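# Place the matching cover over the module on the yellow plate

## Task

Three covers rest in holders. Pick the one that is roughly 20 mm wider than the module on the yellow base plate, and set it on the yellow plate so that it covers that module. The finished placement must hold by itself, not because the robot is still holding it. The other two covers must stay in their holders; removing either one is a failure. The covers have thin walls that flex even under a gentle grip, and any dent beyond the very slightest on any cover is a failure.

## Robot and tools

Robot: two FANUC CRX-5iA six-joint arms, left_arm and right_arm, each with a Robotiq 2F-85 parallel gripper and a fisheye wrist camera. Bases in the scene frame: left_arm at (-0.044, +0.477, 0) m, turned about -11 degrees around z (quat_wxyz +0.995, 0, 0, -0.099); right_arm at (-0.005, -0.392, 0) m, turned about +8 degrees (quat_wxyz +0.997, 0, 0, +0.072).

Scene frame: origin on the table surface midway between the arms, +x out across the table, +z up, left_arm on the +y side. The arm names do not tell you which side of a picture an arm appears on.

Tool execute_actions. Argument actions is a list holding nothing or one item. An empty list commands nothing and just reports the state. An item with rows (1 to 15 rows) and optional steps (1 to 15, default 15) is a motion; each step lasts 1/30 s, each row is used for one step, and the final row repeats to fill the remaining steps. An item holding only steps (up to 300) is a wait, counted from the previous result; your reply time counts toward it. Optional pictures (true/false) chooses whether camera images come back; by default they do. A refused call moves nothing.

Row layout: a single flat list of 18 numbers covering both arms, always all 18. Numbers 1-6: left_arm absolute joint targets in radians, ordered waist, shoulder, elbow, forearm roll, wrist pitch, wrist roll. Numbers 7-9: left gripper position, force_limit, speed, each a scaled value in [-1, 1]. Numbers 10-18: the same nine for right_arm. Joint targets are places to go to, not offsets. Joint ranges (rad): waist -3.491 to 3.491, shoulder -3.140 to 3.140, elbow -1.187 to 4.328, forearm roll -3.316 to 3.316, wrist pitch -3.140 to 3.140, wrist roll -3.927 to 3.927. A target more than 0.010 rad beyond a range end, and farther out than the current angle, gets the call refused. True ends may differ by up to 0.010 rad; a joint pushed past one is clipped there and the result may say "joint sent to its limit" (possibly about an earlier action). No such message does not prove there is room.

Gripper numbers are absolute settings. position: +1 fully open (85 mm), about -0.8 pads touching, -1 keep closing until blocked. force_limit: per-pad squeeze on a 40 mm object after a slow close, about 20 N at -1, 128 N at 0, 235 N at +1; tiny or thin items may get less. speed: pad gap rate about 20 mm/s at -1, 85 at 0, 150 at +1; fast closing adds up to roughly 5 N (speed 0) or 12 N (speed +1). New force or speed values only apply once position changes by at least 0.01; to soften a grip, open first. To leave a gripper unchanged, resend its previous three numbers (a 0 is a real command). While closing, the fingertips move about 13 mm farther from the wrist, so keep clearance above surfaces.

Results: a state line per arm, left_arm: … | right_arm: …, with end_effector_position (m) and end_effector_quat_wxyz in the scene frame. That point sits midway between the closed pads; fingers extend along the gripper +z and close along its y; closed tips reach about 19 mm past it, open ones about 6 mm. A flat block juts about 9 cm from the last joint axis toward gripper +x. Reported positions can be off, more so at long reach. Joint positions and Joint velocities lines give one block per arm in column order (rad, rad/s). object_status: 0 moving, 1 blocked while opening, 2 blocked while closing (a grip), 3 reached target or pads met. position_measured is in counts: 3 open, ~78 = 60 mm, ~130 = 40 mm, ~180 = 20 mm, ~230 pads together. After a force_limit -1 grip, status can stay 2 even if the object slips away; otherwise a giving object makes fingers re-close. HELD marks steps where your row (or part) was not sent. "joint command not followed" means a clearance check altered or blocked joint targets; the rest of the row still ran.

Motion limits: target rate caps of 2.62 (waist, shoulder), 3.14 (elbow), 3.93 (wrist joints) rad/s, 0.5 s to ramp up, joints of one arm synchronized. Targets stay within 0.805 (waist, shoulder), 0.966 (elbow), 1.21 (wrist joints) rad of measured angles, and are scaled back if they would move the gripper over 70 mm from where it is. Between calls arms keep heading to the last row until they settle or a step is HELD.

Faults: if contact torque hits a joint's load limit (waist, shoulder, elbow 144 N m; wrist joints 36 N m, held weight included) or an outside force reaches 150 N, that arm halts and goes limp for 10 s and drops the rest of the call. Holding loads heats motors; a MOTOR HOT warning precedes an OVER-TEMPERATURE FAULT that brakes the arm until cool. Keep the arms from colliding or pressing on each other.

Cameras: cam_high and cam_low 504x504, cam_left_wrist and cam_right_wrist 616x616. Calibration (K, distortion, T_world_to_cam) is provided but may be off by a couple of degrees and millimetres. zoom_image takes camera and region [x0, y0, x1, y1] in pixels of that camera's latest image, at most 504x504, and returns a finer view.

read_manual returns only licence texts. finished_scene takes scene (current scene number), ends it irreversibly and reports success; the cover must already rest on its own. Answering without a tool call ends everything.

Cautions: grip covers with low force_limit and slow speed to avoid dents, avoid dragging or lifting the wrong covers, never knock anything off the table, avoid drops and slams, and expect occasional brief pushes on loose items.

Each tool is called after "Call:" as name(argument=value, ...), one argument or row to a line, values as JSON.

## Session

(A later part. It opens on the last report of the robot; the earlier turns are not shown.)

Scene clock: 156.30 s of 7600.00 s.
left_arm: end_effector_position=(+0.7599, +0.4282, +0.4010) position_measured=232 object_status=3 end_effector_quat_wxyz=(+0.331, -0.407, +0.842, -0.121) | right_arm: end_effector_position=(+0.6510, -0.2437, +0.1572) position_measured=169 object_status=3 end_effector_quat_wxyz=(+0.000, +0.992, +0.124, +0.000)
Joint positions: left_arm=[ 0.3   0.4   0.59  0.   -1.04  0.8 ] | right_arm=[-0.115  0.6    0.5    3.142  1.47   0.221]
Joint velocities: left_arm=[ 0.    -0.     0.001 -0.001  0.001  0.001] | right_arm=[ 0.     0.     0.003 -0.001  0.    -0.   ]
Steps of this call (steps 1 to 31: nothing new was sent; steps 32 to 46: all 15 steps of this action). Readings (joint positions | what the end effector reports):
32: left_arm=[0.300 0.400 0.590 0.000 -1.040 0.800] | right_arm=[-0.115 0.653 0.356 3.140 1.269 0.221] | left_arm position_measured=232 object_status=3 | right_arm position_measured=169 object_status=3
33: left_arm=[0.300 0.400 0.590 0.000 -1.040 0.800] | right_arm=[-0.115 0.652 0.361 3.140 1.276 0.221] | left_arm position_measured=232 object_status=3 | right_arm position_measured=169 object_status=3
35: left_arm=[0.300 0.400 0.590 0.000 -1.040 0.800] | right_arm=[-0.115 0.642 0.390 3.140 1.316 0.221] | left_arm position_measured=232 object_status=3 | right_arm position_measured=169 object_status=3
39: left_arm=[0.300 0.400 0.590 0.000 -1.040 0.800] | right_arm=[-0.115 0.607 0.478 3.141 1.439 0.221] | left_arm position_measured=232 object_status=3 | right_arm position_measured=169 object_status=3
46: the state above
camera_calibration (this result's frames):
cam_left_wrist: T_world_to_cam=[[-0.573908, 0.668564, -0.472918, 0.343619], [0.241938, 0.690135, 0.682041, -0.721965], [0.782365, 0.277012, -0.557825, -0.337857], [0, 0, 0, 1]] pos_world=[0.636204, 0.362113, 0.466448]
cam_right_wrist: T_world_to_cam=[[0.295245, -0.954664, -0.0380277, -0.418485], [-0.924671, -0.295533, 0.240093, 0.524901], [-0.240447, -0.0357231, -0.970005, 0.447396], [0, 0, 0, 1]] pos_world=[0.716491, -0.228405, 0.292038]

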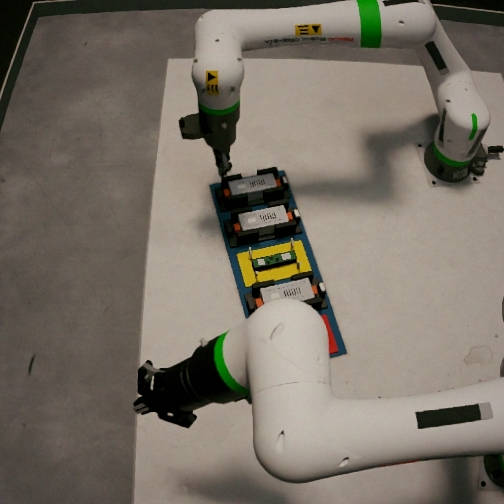

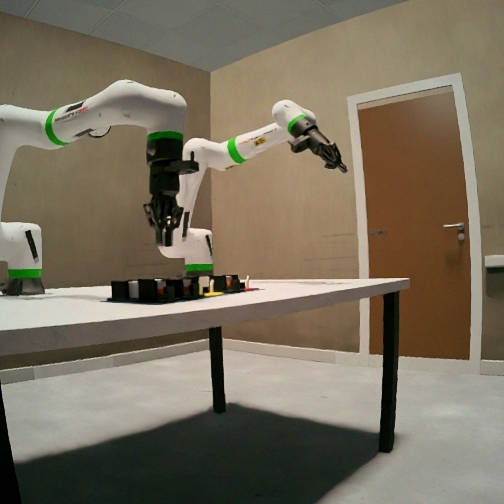

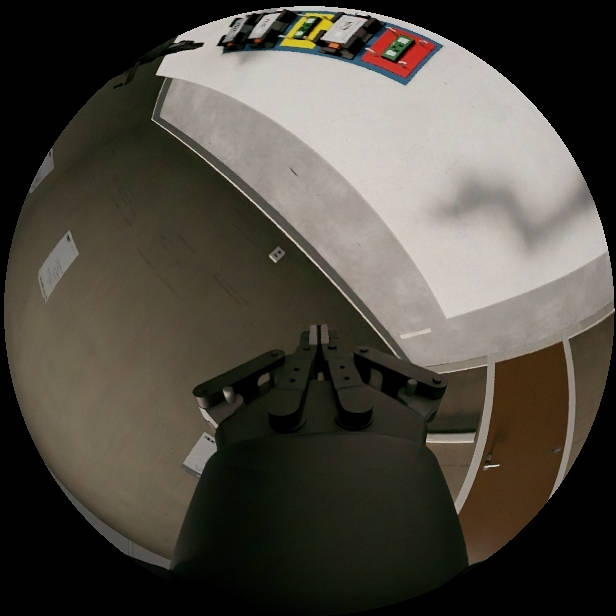

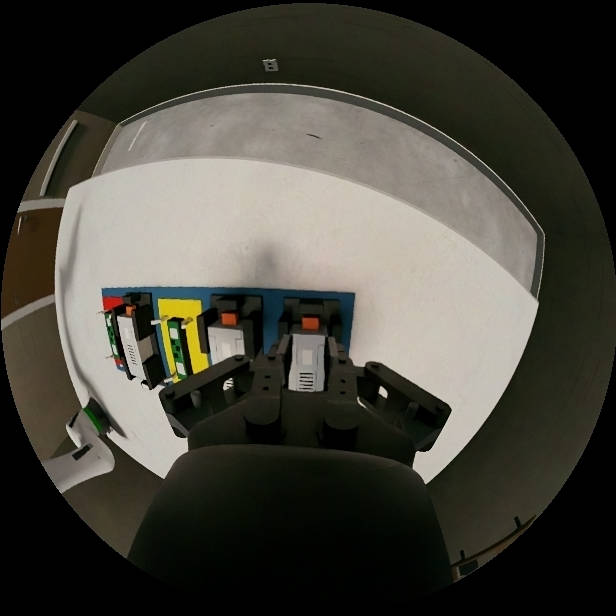

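Call:
execute_actions(
  actions=[
    {"rows":[[0.3,0.4,0.59,0,-1.04,0.8,-0.9,0,1,-0.142,0.4157,0.1405,3.1416,1.2956,0.248,0.1,-0.92,1]],"steps":15},
  ],
  pictures=false,
)

Call:
execute_actions(
  actions=[
    {"rows":[[0.3,0.4,0.59,0,-1.04,0.8,-0.9,0,1,-0.142,0.462,0.065,3.1416,1.174,0.248,0.1,-0.92,1]],"steps":12},
  ],
  pictures=false,
)

Call:
execute_actions(
  actions=[
    {"rows":[[0.3,0.4,0.59,0,-1.04,0.8,-0.9,0,1,-0.142,0.4795,0.0462,3.1416,1.1375,0.248,0.1,-0.92,1]],"steps":10},
  ],
  pictures=false,
)

Call:
execute_actions(
  actions=[
    {"rows":[[0.3,0.4,0.59,0,-1.04,0.8,-0.9,0,1,-0.142,0.4795,0.0462,3.1416,1.1375,0.248,-1,-0.92,-1]],"steps":15},
  ],
  pictures=false,
)

Call:
execute_actions(
  actions=[
    {"rows":[[0.3,0.4,0.59,0,-1.04,0.8,-0.9,0,1,-0.142,0.4795,0.0462,3.1416,1.1375,0.248,-1,-0.92,-1],[0.3,0.4,0.59,0,-1.04,0.8,-0.9,0,1,-0.142,0.4795,0.0462,3.1416,1.1375,0.248,-1,-0.92,-1],[0.3,0.4,0.59,0,-1.04,0.8,-0.9,0,1,-0.142,0.4795,0.0462,3.1416,1.1375,0.248,-1,-0.92,-1],[0.3,0.4,0.59,0,-1.04,0.8,-0.9,0,1,-0.142,0.475,0.051,3.1416,1.147,0.248,-1,-0.92,-1],[0.3,0.4,0.59,0,-1.04,0.8,-0.9,0,1,-0.142,0.475,0.051,3.1416,1.147,0.248,-1,-0.92,-1],[0.3,0.4,0.59,0,-1.04,0.8,-0.9,0,1,-0.142,0.475,0.051,3.1416,1.147,0.248,-1,-0.92,-1],[0.3,0.4,0.59,0,-1.04,0.8,-0.9,0,1,-0.142,0.471,0.055,3.1416,1.157,0.248,-1,-0.92,-1],[0.3,0.4,0.59,0,-1.04,0.8,-0.9,0,1,-0.142,0.471,0.055,3.1416,1.157,0.248,-1,-0.92,-1],[0.3,0.4,0.59,0,-1.04,0.8,-0.9,0,1,-0.142,0.471,0.055,3.1416,1.157,0.248,-1,-0.92,-1],[0.3,0.4,0.59,0,-1.04,0.8,-0.9,0,1,-0.142,0.466,0.06,3.1416,1.166,0.248,-1,-0.92,-1]],"steps":15},
  ],
)

Call:
zoom_image(
  camera="cam_right_wrist",
  region=[240,200,400,400],
)

Scene clock: 161.17 s of 7600.00 s.
left_arm: end_effector_position=(+0.7599, +0.4282, +0.4010) position_measured=232 object_status=3 end_effector_quat_wxyz=(+0.331, -0.407, +0.842, -0.121) | right_arm: end_effector_position=(+0.5748, -0.2615, +0.1203) position_measured=117 object_status=0 end_effector_quat_wxyz=(-0.000, +0.992, +0.124, +0.000)
Joint positions: left_arm=[ 0.3   0.4   0.59  0.   -1.04  0.8 ] | right_arm=[-0.142  0.416  0.142  3.142  1.296  0.248]
Joint velocities: left_arm=[-0.    -0.001  0.002  0.    -0.001  0.   ] | right_arm=[-0.003 -0.024 -0.047 -0.    -0.025  0.005]
Steps of this call (steps 1 to 15: the robot went on to your last target; steps 16 to 90: nothing new was sent; then 1.37 s passed at rest; steps 91 to 105: all 15 steps of this action). Readings (joint positions | what the end effector reports):
91: left_arm=[0.300 0.400 0.590 0.000 -1.040 0.800] | right_arm=[-0.115 0.600 0.500 3.142 1.470 0.221] | left_arm position_measured=232 object_status=3 | right_arm position_measured=169 object_status=0
92: left_arm=[0.300 0.400 0.590 0.000 -1.040 0.800] | right_arm=[-0.115 0.597 0.494 3.142 1.467 0.221] | left_arm position_measured=232 object_status=3 | right_arm position_measured=166 object_status=0
94: left_arm=[0.300 0.400 0.590 0.000 -1.040 0.800] | right_arm=[-0.118 0.581 0.462 3.142 1.451 0.224] | left_arm position_measured=232 object_status=3 | right_arm position_measured=148 object_status=0
98: left_arm=[0.300 0.400 0.590 0.000 -1.040 0.800] | right_arm=[-0.129 0.506 0.315 3.142 1.380 0.235] | left_arm position_measured=232 object_status=3 | right_arm position_measured=119 object_status=0
105: the state above

Scene clock: 161.57 s of 7600.00 s.
left_arm: end_effector_position=(+0.7599, +0.4282, +0.4010) position_measured=232 object_status=3 end_effector_quat_wxyz=(+0.331, -0.407, +0.842, -0.121) | right_arm: end_effector_position=(+0.5744, -0.2615, +0.0625) position_measured=117 object_status=3 end_effector_quat_wxyz=(-0.000, +0.992, +0.124, -0.000)
Joint positions: left_arm=[ 0.3   0.4   0.59  0.   -1.04  0.8 ] | right_arm=[-0.142  0.462  0.065  3.142  1.174  0.248]
Joint velocities: left_arm=[-0.    -0.     0.     0.001 -0.     0.   ] | right_arm=[ 0.001 -0.001 -0.002  0.001 -0.001  0.   ]
Steps of this call (steps 1 to 12: all 12 steps of this action). Readings (joint positions | what the end effector reports):
1: left_arm=[0.300 0.400 0.590 0.000 -1.040 0.800] | right_arm=[-0.142 0.416 0.140 3.142 1.295 0.248] | left_arm position_measured=232 object_status=3 | right_arm position_measured=117 object_status=0
2: left_arm=[0.300 0.400 0.590 0.000 -1.040 0.800] | right_arm=[-0.142 0.418 0.136 3.142 1.287 0.248] | left_arm position_measured=232 object_status=3 | right_arm position_measured=117 object_status=0
4: left_arm=[0.300 0.400 0.590 0.000 -1.040 0.800] | right_arm=[-0.142 0.434 0.111 3.142 1.248 0.248] | left_arm position_measured=232 object_status=3 | right_arm position_measured=117 object_status=3
8: left_arm=[0.300 0.400 0.590 0.000 -1.040 0.800] | right_arm=[-0.142 0.462 0.066 3.142 1.176 0.248] | left_arm position_measured=232 object_status=3 | right_arm position_measured=117 object_status=3
12: the state above

Scene clock: 161.90 s of 7600.00 s.
left_arm: end_effector_position=(+0.7599, +0.4282, +0.4010) position_measured=232 object_status=3 end_effector_quat_wxyz=(+0.331, -0.407, +0.842, -0.121) | right_arm: end_effector_position=(+0.5746, -0.2615, +0.0451) position_measured=117 object_status=3 end_effector_quat_wxyz=(-0.000, +0.992, +0.124, +0.000)
Joint positions: left_arm=[ 0.3   0.4   0.59  0.   -1.04  0.8 ] | right_arm=[-0.142  0.479  0.046  3.142  1.138  0.248]
Joint velocities: left_arm=[-0.001  0.    -0.001 -0.001 -0.001  0.   ] | right_arm=[-0.001 -0.    -0.001 -0.001 -0.    -0.   ]
Steps of this call (steps 1 to 10: all 10 steps of this action). Readings (joint positions | what the end effector reports):
1: left_arm=[0.300 0.400 0.590 0.000 -1.040 0.800] | right_arm=[-0.142 0.462 0.065 3.142 1.173 0.248] | left_arm position_measured=232 object_status=3 | right_arm position_measured=117 object_status=3
2: left_arm=[0.300 0.400 0.590 0.000 -1.040 0.800] | right_arm=[-0.142 0.465 0.061 3.142 1.166 0.248] | left_arm position_measured=232 object_status=3 | right_arm position_measured=117 object_status=3
4: left_arm=[0.300 0.400 0.590 0.000 -1.040 0.800] | right_arm=[-0.142 0.477 0.049 3.142 1.143 0.248] | left_arm position_measured=232 object_status=3 | right_arm position_measured=117 object_status=3
8: left_arm=[0.300 0.400 0.590 0.000 -1.040 0.800] | right_arm=[-0.142 0.479 0.046 3.142 1.138 0.248] | left_arm position_measured=232 object_status=3 | right_arm position_measured=117 object_status=3
10: the state above

Scene clock: 162.40 s of 7600.00 s.
left_arm: end_effector_position=(+0.7599, +0.4282, +0.4010) position_measured=232 object_status=3 end_effector_quat_wxyz=(+0.331, -0.407, +0.842, -0.121) | right_arm: end_effector_position=(+0.5746, -0.2615, +0.0451) position_measured=125 object_status=2 end_effector_quat_wxyz=(-0.000, +0.992, +0.124, +0.000)
Joint positions: left_arm=[ 0.3   0.4   0.59  0.   -1.04  0.8 ] | right_arm=[-0.142  0.479  0.046  3.142  1.137  0.248]
Joint velocities: left_arm=[ 0.001 -0.001 -0.    -0.001  0.     0.   ] | right_arm=[ 0.001 -0.    -0.    -0.001  0.     0.001]
Steps of this call (steps 1 to 15: all 15 steps of this action). Readings (joint positions | what the end effector reports):
1: left_arm=[0.300 0.400 0.590 0.000 -1.040 0.800] | right_arm=[-0.142 0.479 0.046 3.142 1.138 0.248] | left_arm position_measured=232 object_status=3 | right_arm position_measured=117 object_status=0
2: left_arm=[0.300 0.400 0.590 0.000 -1.040 0.800] | right_arm=[-0.142 0.479 0.046 3.142 1.137 0.248] | left_arm position_measured=232 object_status=3 | right_arm position_measured=117 object_status=0
4: left_arm=[0.300 0.400 0.590 0.000 -1.040 0.800] | right_arm=[-0.142 0.479 0.046 3.142 1.137 0.248] | left_arm position_measured=232 object_status=3 | right_arm position_measured=119 object_status=0
8: left_arm=[0.300 0.400 0.590 0.000 -1.040 0.800] | right_arm=[-0.142 0.479 0.046 3.142 1.137 0.248] | left_arm position_measured=232 object_status=3 | right_arm position_measured=124 object_status=0
15: the state above

Scene clock: 162.90 s of 7600.00 s.
left_arm: end_effector_position=(+0.7599, +0.4282, +0.4010) position_measured=232 object_status=3 end_effector_quat_wxyz=(+0.331, -0.407, +0.842, -0.121) | right_arm: end_effector_position=(+0.5740, -0.2616, +0.0581) position_measured=125 object_status=2 end_effector_quat_wxyz=(-0.000, +0.992, +0.124, -0.001)
Joint positions: left_arm=[ 0.3   0.4   0.59  0.   -1.04  0.8 ] | right_arm=[-0.142  0.466  0.06   3.142  1.166  0.248]
Joint velocities: left_arm=[ 0.    -0.001  0.     0.     0.001 -0.   ] | right_arm=[-0.001 -0.001  0.001 -0.001  0.003 -0.001]
Steps of this call (steps 1 to 15: all 15 steps of this action). Readings (joint positions | what the end effector reports):
1: left_arm=[0.300 0.400 0.590 0.000 -1.040 0.800] | right_arm=[-0.142 0.479 0.046 3.142 1.137 0.248] | left_arm position_measured=232 object_status=3 | right_arm position_measured=125 object_status=2
2: left_arm=[0.300 0.400 0.590 0.000 -1.040 0.800] | right_arm=[-0.142 0.479 0.046 3.142 1.137 0.248] | left_arm position_measured=232 object_status=3 | right_arm position_measured=125 object_status=2
4: left_arm=[0.300 0.400 0.590 0.000 -1.040 0.800] | right_arm=[-0.142 0.479 0.046 3.142 1.138 0.248] | left_arm position_measured=232 object_status=3 | right_arm position_measured=125 object_status=2
8: left_arm=[0.300 0.400 0.590 0.000 -1.040 0.800] | right_arm=[-0.142 0.474 0.053 3.142 1.152 0.248] | left_arm position_measured=232 object_status=3 | right_arm position_measured=125 object_status=2
15: the state above
camera_calibration (this result's frames):
cam_left_wrist: T_world_to_cam=[[-0.573908, 0.668564, -0.472918, 0.343619], [0.241938, 0.690135, 0.682041, -0.721965], [0.782365, 0.277012, -0.557825, -0.337857], [0, 0, 0, 1]] pos_world=[0.636204, 0.362113, 0.466448]
cam_right_wrist: T_world_to_cam=[[0.295136, -0.954669, -0.0387408, -0.416488], [-0.924179, -0.29553, 0.241981, 0.471867], [-0.242461, -0.035614, -0.969507, 0.333295], [0, 0, 0, 1]] pos_world=[0.639822, -0.246287, 0.192814]

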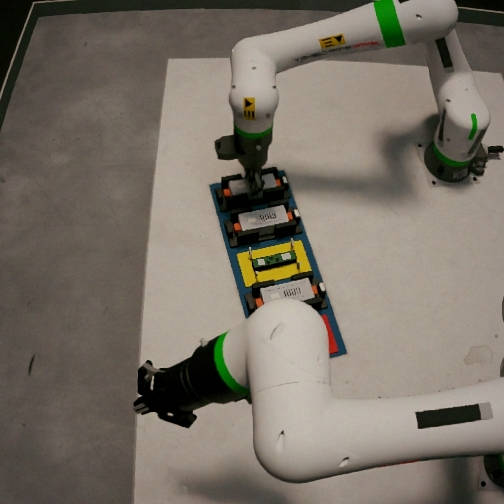

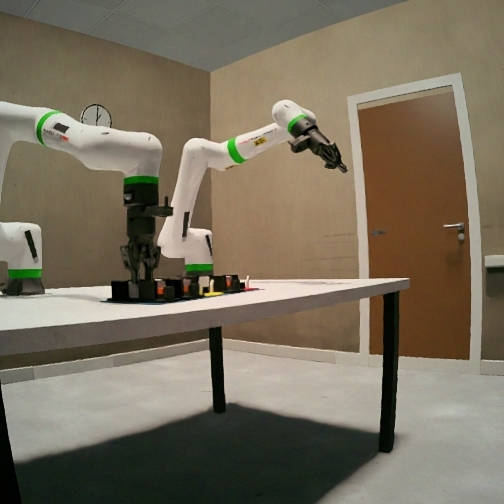

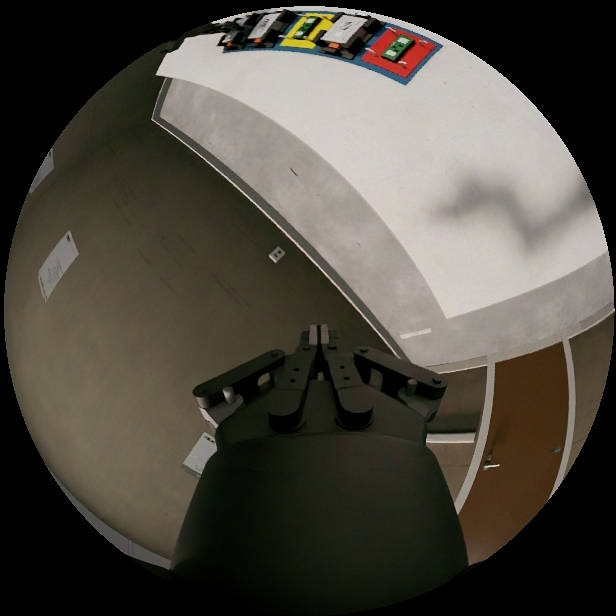

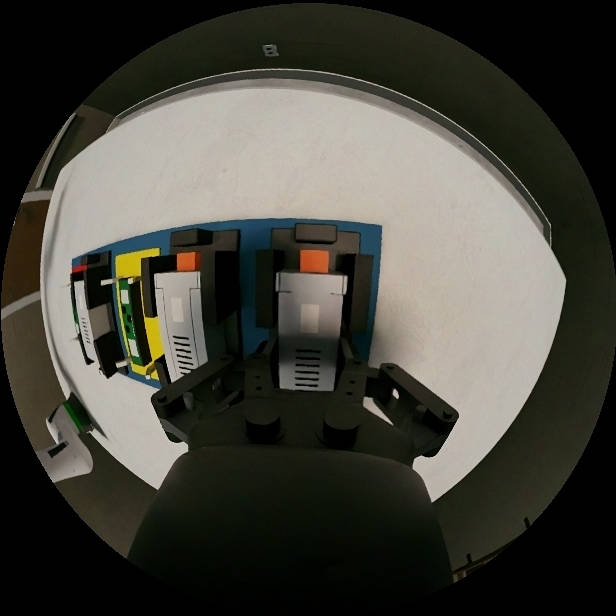

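Region (240, 200, 400, 400) of cam_right_wrist's 616x616 image, scaled by 2.520, with more detail than that image has; it fills the left 403 columns of this view, and the rest is white.

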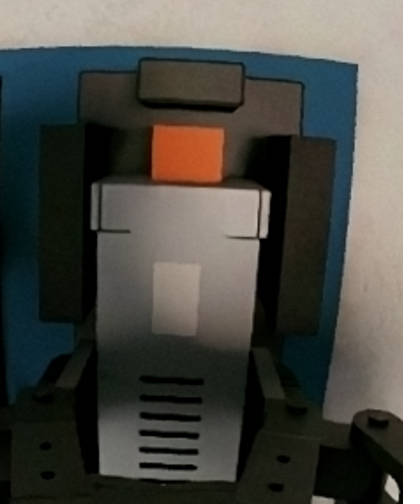

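Call:
execute_actions(
  actions=[
    {"rows":[[0.3,0.4,0.59,0,-1.04,0.8,-0.9,0,1,-0.142,0.466,0.06,3.1416,1.166,0.248,0.1,-1,1],[0.3,0.4,0.59,0,-1.04,0.8,-0.9,0,1,-0.142,0.466,0.06,3.1416,1.166,0.248,0.1,-1,1],[0.3,0.4,0.59,0,-1.04,0.8,-0.9,0,1,-0.142,0.466,0.06,3.1416,1.166,0.248,0.1,-1,1],[0.3,0.4,0.59,0,-1.04,0.8,-0.9,0,1,-0.142,0.466,0.06,3.1416,1.166,0.248,0.1,-1,1],[0.3,0.4,0.59,0,-1.04,0.8,-0.9,0,1,-0.142,0.43,0.11,3.1416,1.2508,0.248,0.1,-1,1]],"steps":15},
  ],
  pictures=false,
)

Call:
execute_actions(
  actions=[
    {"rows":[[0.3,0.4,0.59,0,-1.04,0.8,-0.9,0,1,-0.165,0.32,-0.03,3.1416,1.22,0.27,-0.13,-1,1],[0.3,0.4,0.59,0,-1.04,0.8,-0.9,0,1,-0.165,0.32,-0.03,3.1416,1.22,0.27,-0.13,-1,1],[0.3,0.4,0.59,0,-1.04,0.8,-0.9,0,1,-0.165,0.32,-0.03,3.1416,1.22,0.27,-0.13,-1,1],[0.3,0.4,0.59,0,-1.04,0.8,-0.9,0,1,-0.165,0.32,-0.03,3.1416,1.22,0.27,-0.13,-1,1],[0.3,0.4,0.59,0,-1.04,0.8,-0.9,0,1,-0.165,0.32,-0.03,3.1416,1.22,0.27,-0.13,-1,1],[0.3,0.4,0.59,0,-1.04,0.8,-0.9,0,1,-0.1865,0.2489,-0.1808,3.1416,1.141,0.2925,-0.13,-1,1]],"steps":15},
  ],
)

Call:
zoom_image(
  camera="cam_right_wrist",
  region=[220,240,400,420],
)

Call:
zoom_image(
  camera="cam_high",
  region=[200,130,340,260],
)

Scene clock: 165.70 s of 7600.00 s.
left_arm: end_effector_position=(+0.7599, +0.4282, +0.4010) position_measured=232 object_status=3 end_effector_quat_wxyz=(+0.331, -0.407, +0.842, -0.121) | right_arm: end_effector_position=(+0.5742, -0.2615, +0.0994) position_measured=117 object_status=3 end_effector_quat_wxyz=(-0.000, +0.992, +0.124, +0.000)
Joint positions: left_arm=[ 0.3   0.4   0.59  0.   -1.04  0.8 ] | right_arm=[-0.142  0.43   0.11   3.141  1.251  0.248]
Joint velocities: left_arm=[ 0.  0. -0.  0.  0. -0.] | right_arm=[-0.     0.001  0.002  0.001  0.     0.001]
Steps of this call (steps 1 to 15: the robot went on to your last target; steps 16 to 69: nothing new was sent; steps 70 to 84: all 15 steps of this action). Readings (joint positions | what the end effector reports):
70: left_arm=[0.300 0.400 0.590 0.000 -1.040 0.800] | right_arm=[-0.142 0.466 0.060 3.142 1.166 0.248] | left_arm position_measured=232 object_status=3 | right_arm position_measured=125 object_status=0
71: left_arm=[0.300 0.400 0.590 0.000 -1.040 0.800] | right_arm=[-0.142 0.466 0.060 3.142 1.166 0.248] | left_arm position_measured=232 object_status=3 | right_arm position_measured=124 object_status=0
73: left_arm=[0.300 0.400 0.590 0.000 -1.040 0.800] | right_arm=[-0.142 0.466 0.060 3.142 1.166 0.248] | left_arm position_measured=232 object_status=3 | right_arm position_measured=118 object_status=0
77: left_arm=[0.300 0.400 0.590 0.000 -1.040 0.800] | right_arm=[-0.142 0.447 0.087 3.142 1.212 0.248] | left_arm position_measured=232 object_status=3 | right_arm position_measured=117 object_status=0
84: the state above

Scene clock: 166.20 s of 7600.00 s.
left_arm: end_effector_position=(+0.7599, +0.4282, +0.4010) position_measured=232 object_status=3 end_effector_quat_wxyz=(+0.331, -0.407, +0.842, -0.121) | right_arm: end_effector_position=(+0.4926, -0.2837, +0.0802) position_measured=145 object_status=0 end_effector_quat_wxyz=(+0.000, +0.992, +0.124, +0.000)
Joint positions: left_arm=[ 0.3   0.4   0.59  0.   -1.04  0.8 ] | right_arm=[-0.186  0.249 -0.18   3.142  1.141  0.292]
Joint velocities: left_arm=[-0.001 -0.001 -0.    -0.     0.001  0.   ] | right_arm=[-0.001 -0.003 -0.006 -0.001 -0.006  0.   ]
Steps of this call (steps 1 to 15: all 15 steps of this action). Readings (joint positions | what the end effector reports):
1: left_arm=[0.300 0.400 0.590 0.000 -1.040 0.800] | right_arm=[-0.142 0.429 0.110 3.142 1.251 0.248] | left_arm position_measured=232 object_status=3 | right_arm position_measured=117 object_status=0
2: left_arm=[0.300 0.400 0.590 0.000 -1.040 0.800] | right_arm=[-0.143 0.425 0.104 3.142 1.249 0.249] | left_arm position_measured=232 object_status=3 | right_arm position_measured=119 object_status=0
4: left_arm=[0.300 0.400 0.590 0.000 -1.040 0.800] | right_arm=[-0.148 0.400 0.072 3.142 1.240 0.254] | left_arm position_measured=232 object_status=3 | right_arm position_measured=135 object_status=0
8: left_arm=[0.300 0.400 0.590 0.000 -1.040 0.800] | right_arm=[-0.168 0.315 -0.052 3.142 1.212 0.273] | left_arm position_measured=232 object_status=3 | right_arm position_measured=145 object_status=0
15: the state above
camera_calibration (this result's frames):
cam_left_wrist: T_world_to_cam=[[-0.573908, 0.668564, -0.472918, 0.343619], [0.241938, 0.690135, 0.682041, -0.721965], [0.782365, 0.277012, -0.557825, -0.337857], [0, 0, 0, 1]] pos_world=[0.636204, 0.362113, 0.466448]
cam_right_wrist: T_world_to_cam=[[0.295231, -0.95466, -0.0382558, -0.412787], [-0.924562, -0.295559, 0.240479, 0.385079], [-0.240883, -0.035627, -0.9699, 0.333372], [0, 0, 0, 1]] pos_world=[0.5582, -0.268381, 0.214942]

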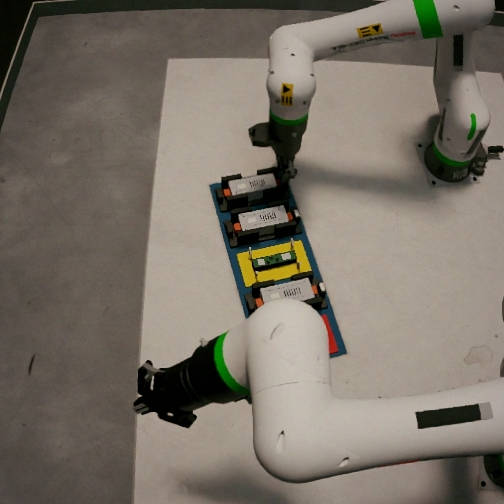

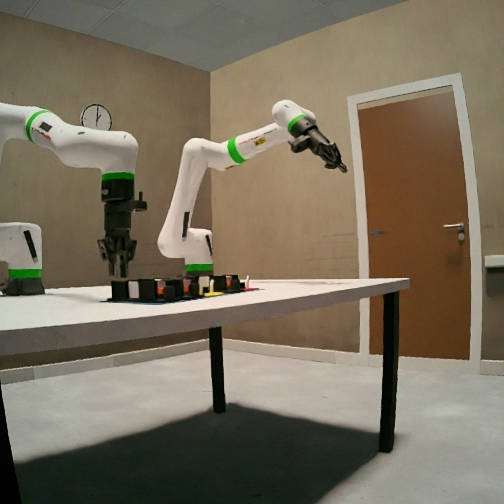

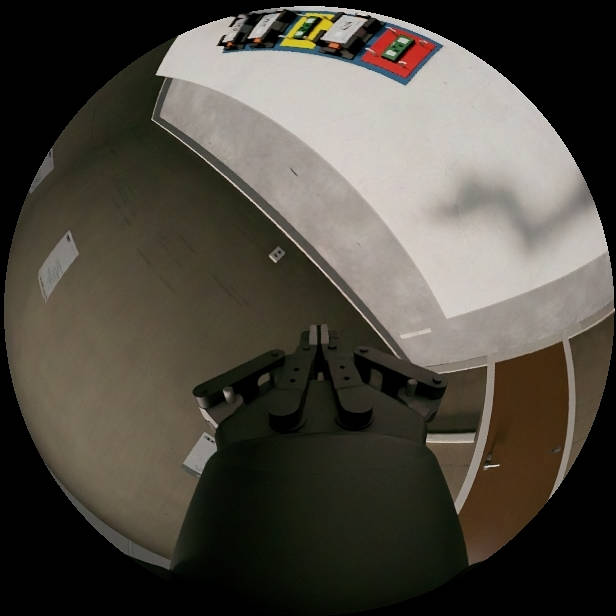

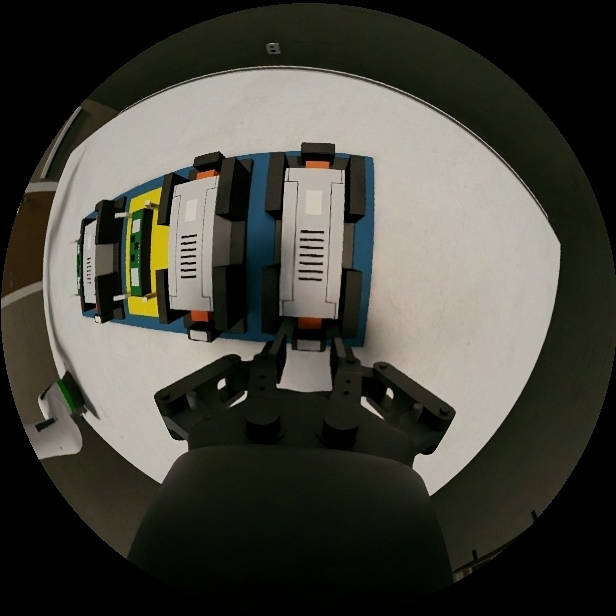

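Region (220, 240, 400, 420) of cam_right_wrist's 616x616 image, scaled by 2.800, with more detail than that image has.

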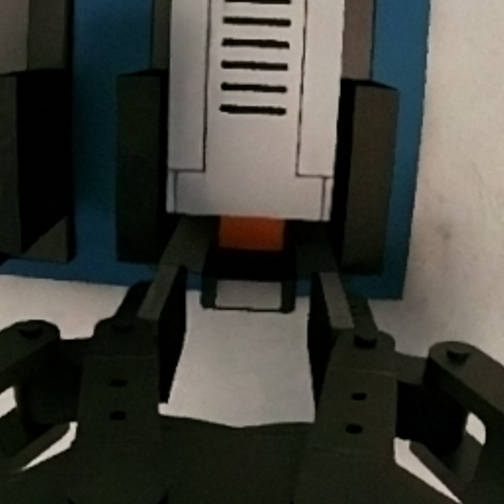

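Region (200, 130, 340, 260) of cam_high's 504x504 image, scaled by 3.600, with more detail than that image has; it fills the top 468 rows of this view, and the rest is white.

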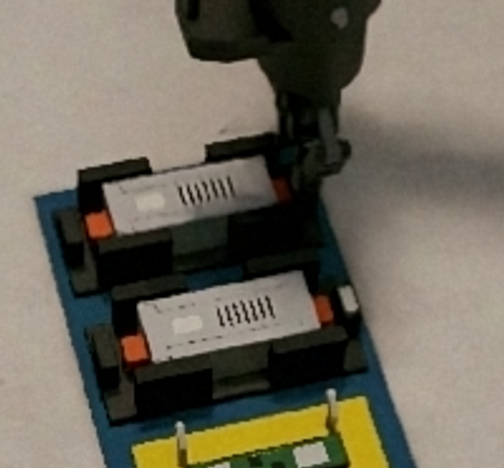

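Call:
execute_actions(
  actions=[
    {"rows":[[0.3,0.4,0.59,0,-1.04,0.8,-0.9,0,1,-0.191,0.229,-0.208,3.1416,1.134,0.297,-0.16,-1,1],[0.3,0.4,0.59,0,-1.04,0.8,-0.9,0,1,-0.191,0.229,-0.208,3.1416,1.134,0.297,-0.16,-1,1],[0.3,0.4,0.59,0,-1.04,0.8,-0.9,0,1,-0.191,0.229,-0.208,3.1416,1.134,0.297,-0.16,-1,1],[0.3,0.4,0.59,0,-1.04,0.8,-0.9,0,1,-0.191,0.229,-0.208,3.1416,1.134,0.297,-0.16,-1,1],[0.3,0.4,0.59,0,-1.04,0.8,-0.9,0,1,-0.191,0.229,-0.208,3.1416,1.134,0.297,-0.16,-1,1],[0.3,0.4,0.59,0,-1.04,0.8,-0.9,0,1,-0.191,0.229,-0.208,3.1416,1.134,0.297,-0.16,-1,1],[0.3,0.4,0.59,0,-1.04,0.8,-0.9,0,1,-0.191,0.246,-0.2256,3.1416,1.0996,0.297,-0.16,-1,1]],"steps":15},
  ],
)

Call:
zoom_image(
  camera="cam_right_wrist",
  region=[220,240,400,420],
)

Scene clock: 169.30 s of 7600.00 s.
left_arm: end_effector_position=(+0.7599, +0.4282, +0.4010) position_measured=232 object_status=3 end_effector_quat_wxyz=(+0.331, -0.407, +0.842, -0.121) | right_arm: end_effector_position=(+0.4838, -0.2855, +0.0642) position_measured=149 object_status=3 end_effector_quat_wxyz=(-0.000, +0.992, +0.124, -0.000)
Joint positions: left_arm=[ 0.3   0.4   0.59  0.   -1.04  0.8 ] | right_arm=[-0.191  0.246 -0.226  3.142  1.1    0.297]
Joint velocities: left_arm=[-0.    -0.     0.     0.    -0.001  0.   ] | right_arm=[-0.001  0.001 -0.002 -0.001 -0.001  0.001]
Steps of this call (steps 1 to 15: the robot went on to your last target; steps 16 to 78: nothing new was sent; steps 79 to 93: all 15 steps of this action). Readings (joint positions | what the end effector reports):
79: left_arm=[0.300 0.400 0.590 0.000 -1.040 0.800] | right_arm=[-0.187 0.248 -0.182 3.142 1.141 0.293] | left_arm position_measured=232 object_status=3 | right_arm position_measured=145 object_status=0
80: left_arm=[0.300 0.400 0.590 0.000 -1.040 0.800] | right_arm=[-0.188 0.244 -0.187 3.142 1.139 0.294] | left_arm position_measured=232 object_status=3 | right_arm position_measured=146 object_status=0
82: left_arm=[0.300 0.400 0.590 0.000 -1.040 0.800] | right_arm=[-0.190 0.232 -0.204 3.142 1.135 0.296] | left_arm position_measured=232 object_status=3 | right_arm position_measured=148 object_status=0
86: left_arm=[0.300 0.400 0.590 0.000 -1.040 0.800] | right_arm=[-0.191 0.232 -0.212 3.142 1.126 0.297] | left_arm position_measured=232 object_status=3 | right_arm position_measured=149 object_status=0
93: the state above
camera_calibration (this result's frames):
cam_left_wrist: T_world_to_cam=[[-0.573908, 0.668564, -0.472918, 0.343619], [0.241938, 0.690135, 0.682041, -0.721965], [0.782365, 0.277012, -0.557825, -0.337857], [0, 0, 0, 1]] pos_world=[0.636204, 0.362113, 0.466448]
cam_right_wrist: T_world_to_cam=[[0.295116, -0.954681, -0.0386063, -0.412416], [-0.924464, -0.295517, 0.240908, 0.380185], [-0.241399, -0.0354056, -0.96978, 0.316042], [0, 0, 0, 1]] pos_world=[0.549469, -0.270185, 0.19898]

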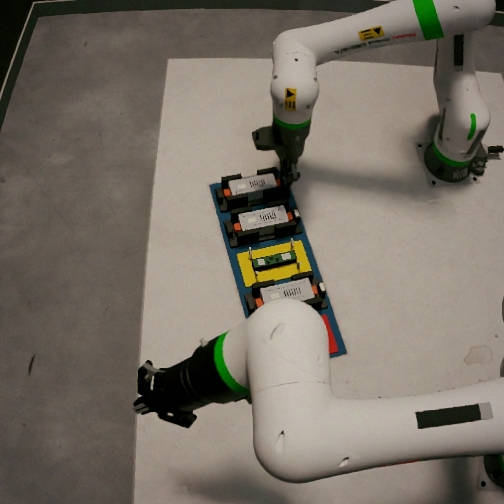

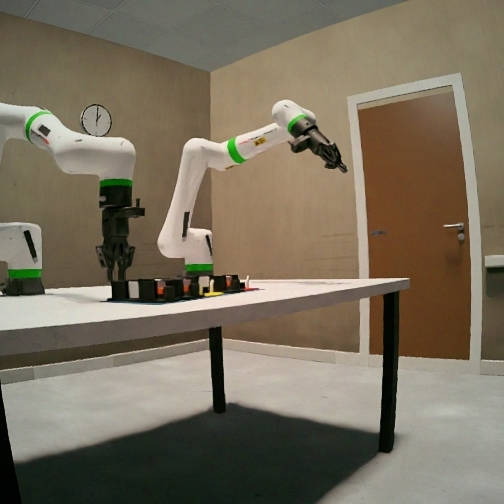

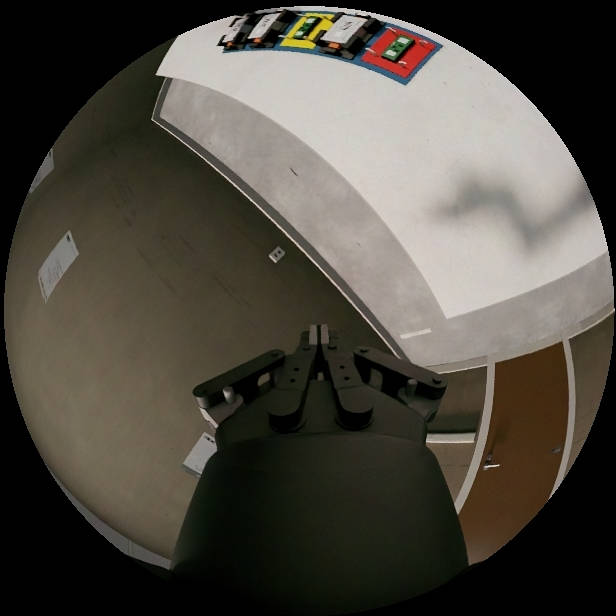

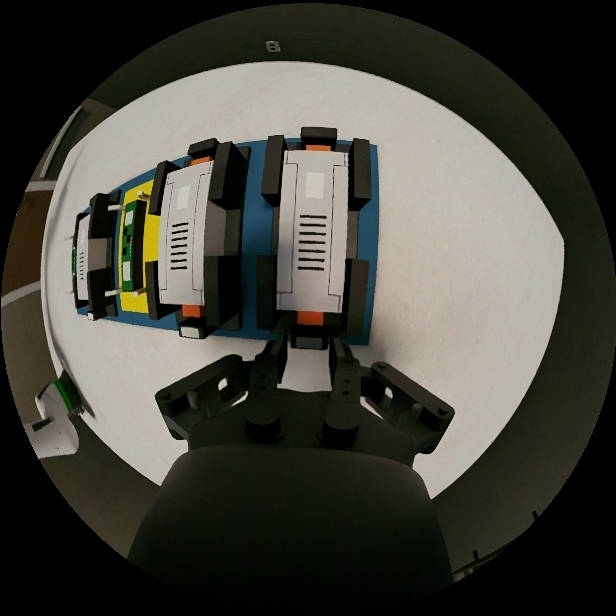

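Region (220, 240, 400, 420) of cam_right_wrist's 616x616 image, scaled by 2.800, with more detail than that image has.

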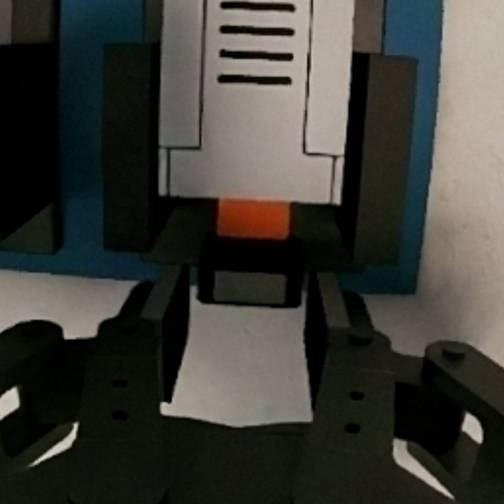

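Call:
execute_actions(
  actions=[
    {"rows":[[0.3,0.4,0.59,0,-1.04,0.8,-0.9,0,1,-0.191,0.2505,-0.230,3.1416,1.0905,0.297,-0.16,-1,1],[0.3,0.4,0.59,0,-1.04,0.8,-0.9,0,1,-0.191,0.2505,-0.230,3.1416,1.0905,0.297,-0.16,-1,1],[0.3,0.4,0.59,0,-1.04,0.8,-0.9,0,1,-0.191,0.2505,-0.230,3.1416,1.0905,0.297,-0.16,-1,1],[0.3,0.4,0.59,0,-1.04,0.8,-0.9,0,1,-0.191,0.2505,-0.230,3.1416,1.0905,0.297,-0.16,-1,1],[0.3,0.4,0.59,0,-1.04,0.8,-0.9,0,1,-0.191,0.254,-0.2335,3.1416,1.0835,0.297,-0.16,-1,1],[0.3,0.4,0.59,0,-1.04,0.8,-0.9,0,1,-0.191,0.254,-0.2335,3.1416,1.0835,0.297,-0.16,-1,1],[0.3,0.4,0.59,0,-1.04,0.8,-0.9,0,1,-0.191,0.254,-0.2335,3.1416,1.0835,0.297,-0.16,-1,1],[0.3,0.4,0.59,0,-1.04,0.8,-0.9,0,1,-0.191,0.254,-0.2335,3.1416,1.0835,0.297,-0.16,-1,1],[0.3,0.4,0.59,0,-1.04,0.8,-0.9,0,1,-0.191,0.2575,-0.237,3.1416,1.0765,0.297,-0.16,-1,1]],"steps":12},
  ],
  pictures=false,
)

Scene clock: 170.93 s of 7600.00 s.
left_arm: end_effector_position=(+0.7599, +0.4282, +0.4010) position_measured=232 object_status=3 end_effector_quat_wxyz=(+0.331, -0.407, +0.842, -0.121) | right_arm: end_effector_position=(+0.4838, -0.2855, +0.0544) position_measured=149 object_status=3 end_effector_quat_wxyz=(+0.000, +0.992, +0.124, -0.000)
Joint positions: left_arm=[ 0.3   0.4   0.59  0.   -1.04  0.8 ] | right_arm=[-0.191  0.257 -0.237  3.142  1.077  0.297]
Joint velocities: left_arm=[-0.001 -0.     0.001  0.    -0.001 -0.   ] | right_arm=[-0.     0.005 -0.004  0.    -0.013  0.001]
Steps of this call (steps 1 to 15: the robot went on to your last target; steps 16 to 37: nothing new was sent; steps 38 to 49: all 12 steps of this action). Readings (joint positions | what the end effector reports):
38: left_arm=[0.300 0.400 0.590 0.000 -1.040 0.800] | right_arm=[-0.191 0.246 -0.226 3.142 1.099 0.297] | left_arm position_measured=232 object_status=3 | right_arm position_measured=149 object_status=3
39: left_arm=[0.300 0.400 0.590 0.000 -1.040 0.800] | right_arm=[-0.191 0.248 -0.228 3.142 1.095 0.297] | left_arm position_measured=232 object_status=3 | right_arm position_measured=149 object_status=3
41: left_arm=[0.300 0.400 0.590 0.000 -1.040 0.800] | right_arm=[-0.191 0.250 -0.230 3.142 1.091 0.297] | left_arm position_measured=232 object_status=3 | right_arm position_measured=149 object_status=3
45: left_arm=[0.300 0.400 0.590 0.000 -1.040 0.800] | right_arm=[-0.191 0.254 -0.233 3.142 1.084 0.297] | left_arm position_measured=232 object_status=3 | right_arm position_measured=149 object_status=3
49: the state above

Free so far. Down 6 mm more, then close.

Call:
execute_actions(
  actions=[
    {"rows":[[0.3,0.4,0.59,0,-1.04,0.8,-0.9,0,1,-0.191,0.261,-0.2405,3.1416,1.0695,0.297,-0.16,-1,1],[0.3,0.4,0.59,0,-1.04,0.8,-0.9,0,1,-0.191,0.261,-0.2405,3.1416,1.0695,0.297,-0.16,-1,1],[0.3,0.4,0.59,0,-1.04,0.8,-0.9,0,1,-0.191,0.261,-0.2405,3.1416,1.0695,0.297,-0.16,-1,1],[0.3,0.4,0.59,0,-1.04,0.8,-0.9,0,1,-0.191,0.261,-0.2405,3.1416,1.0695,0.297,-0.16,-1,1],[0.3,0.4,0.59,0,-1.04,0.8,-0.9,0,1,-0.191,0.2645,-0.244,3.1416,1.0625,0.297,-0.16,-1,1],[0.3,0.4,0.59,0,-1.04,0.8,-0.9,0,1,-0.191,0.2645,-0.244,3.1416,1.0625,0.297,-0.16,-1,1],[0.3,0.4,0.59,0,-1.04,0.8,-0.9,0,1,-0.191,0.2645,-0.244,3.1416,1.0625,0.297,-0.16,-1,1],[0.3,0.4,0.59,0,-1.04,0.8,-0.9,0,1,-0.191,0.2645,-0.244,3.1416,1.0625,0.297,-1,-0.7,0]],"steps":15},
  ],
)

Call:
zoom_image(
  camera="cam_right_wrist",
  region=[220,240,400,420],
)

Scene clock: 172.60 s of 7600.00 s.
left_arm: end_effector_position=(+0.7599, +0.4282, +0.4010) position_measured=232 object_status=3 end_effector_quat_wxyz=(+0.331, -0.407, +0.842, -0.121) | right_arm: end_effector_position=(+0.4837, -0.2855, +0.0483) position_measured=158 object_status=0 end_effector_quat_wxyz=(-0.000, +0.992, +0.124, -0.000)
Joint positions: left_arm=[ 0.3   0.4   0.59  0.   -1.04  0.8 ] | right_arm=[-0.191  0.264 -0.244  3.142  1.063  0.297]
Joint velocities: left_arm=[-0.    -0.001  0.001 -0.    -0.001 -0.   ] | right_arm=[ 0.     0.     0.    -0.    -0.    -0.001]
Steps of this call (steps 1 to 15: the robot went on to your last target; steps 16 to 35: nothing new was sent; steps 36 to 50: all 15 steps of this action). Readings (joint positions | what the end effector reports):
36: left_arm=[0.300 0.400 0.590 0.000 -1.040 0.800] | right_arm=[-0.191 0.258 -0.237 3.142 1.076 0.297] | left_arm position_measured=232 object_status=3 | right_arm position_measured=149 object_status=3
37: left_arm=[0.300 0.400 0.590 0.000 -1.040 0.800] | right_arm=[-0.191 0.259 -0.239 3.141 1.073 0.297] | left_arm position_measured=232 object_status=3 | right_arm position_measured=149 object_status=3
39: left_arm=[0.300 0.400 0.590 0.000 -1.040 0.800] | right_arm=[-0.191 0.261 -0.240 3.141 1.070 0.297] | left_arm position_measured=232 object_status=3 | right_arm position_measured=149 object_status=3
43: left_arm=[0.300 0.400 0.590 0.000 -1.040 0.800] | right_arm=[-0.191 0.264 -0.244 3.141 1.063 0.297] | left_arm position_measured=232 object_status=3 | right_arm position_measured=149 object_status=0
50: the state above
camera_calibration (this result's frames):
cam_left_wrist: T_world_to_cam=[[-0.573908, 0.668564, -0.472918, 0.343619], [0.241938, 0.690135, 0.682041, -0.721965], [0.782365, 0.277012, -0.557825, -0.337857], [0, 0, 0, 1]] pos_world=[0.636204, 0.362113, 0.466448]
cam_right_wrist: T_world_to_cam=[[0.295062, -0.9547, -0.0385512, -0.41303], [-0.924501, -0.295454, 0.240843, 0.383988], [-0.241323, -0.035423, -0.969798, 0.300483], [0, 0, 0, 1]] pos_world=[0.54938, -0.270225, 0.183004]

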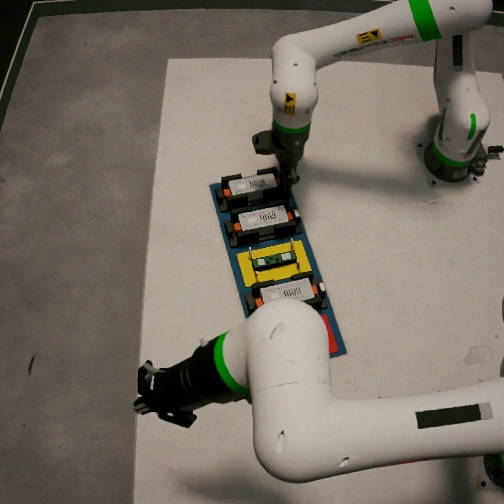

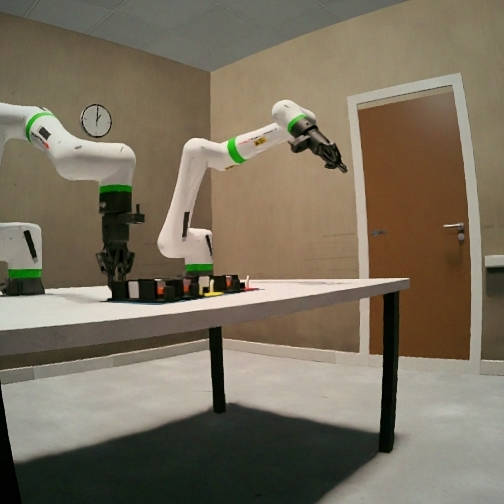

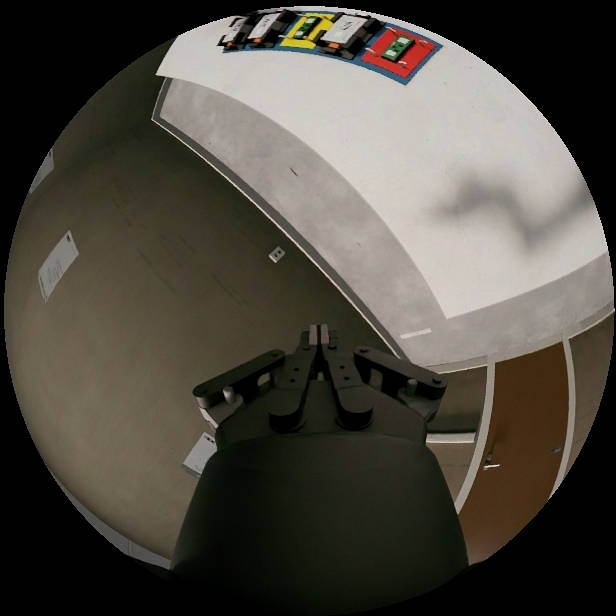

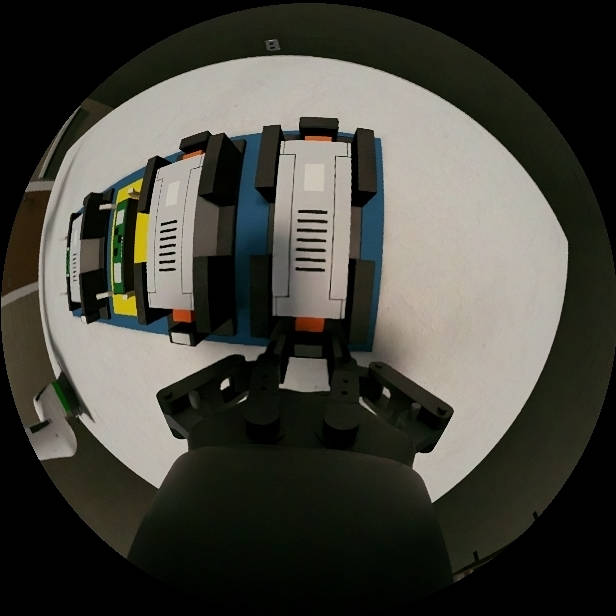

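Region (220, 240, 400, 420) of cam_right_wrist's 616x616 image, scaled by 2.800, with more detail than that image has.

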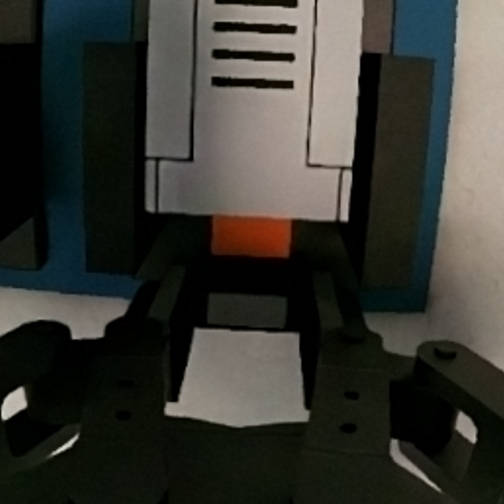

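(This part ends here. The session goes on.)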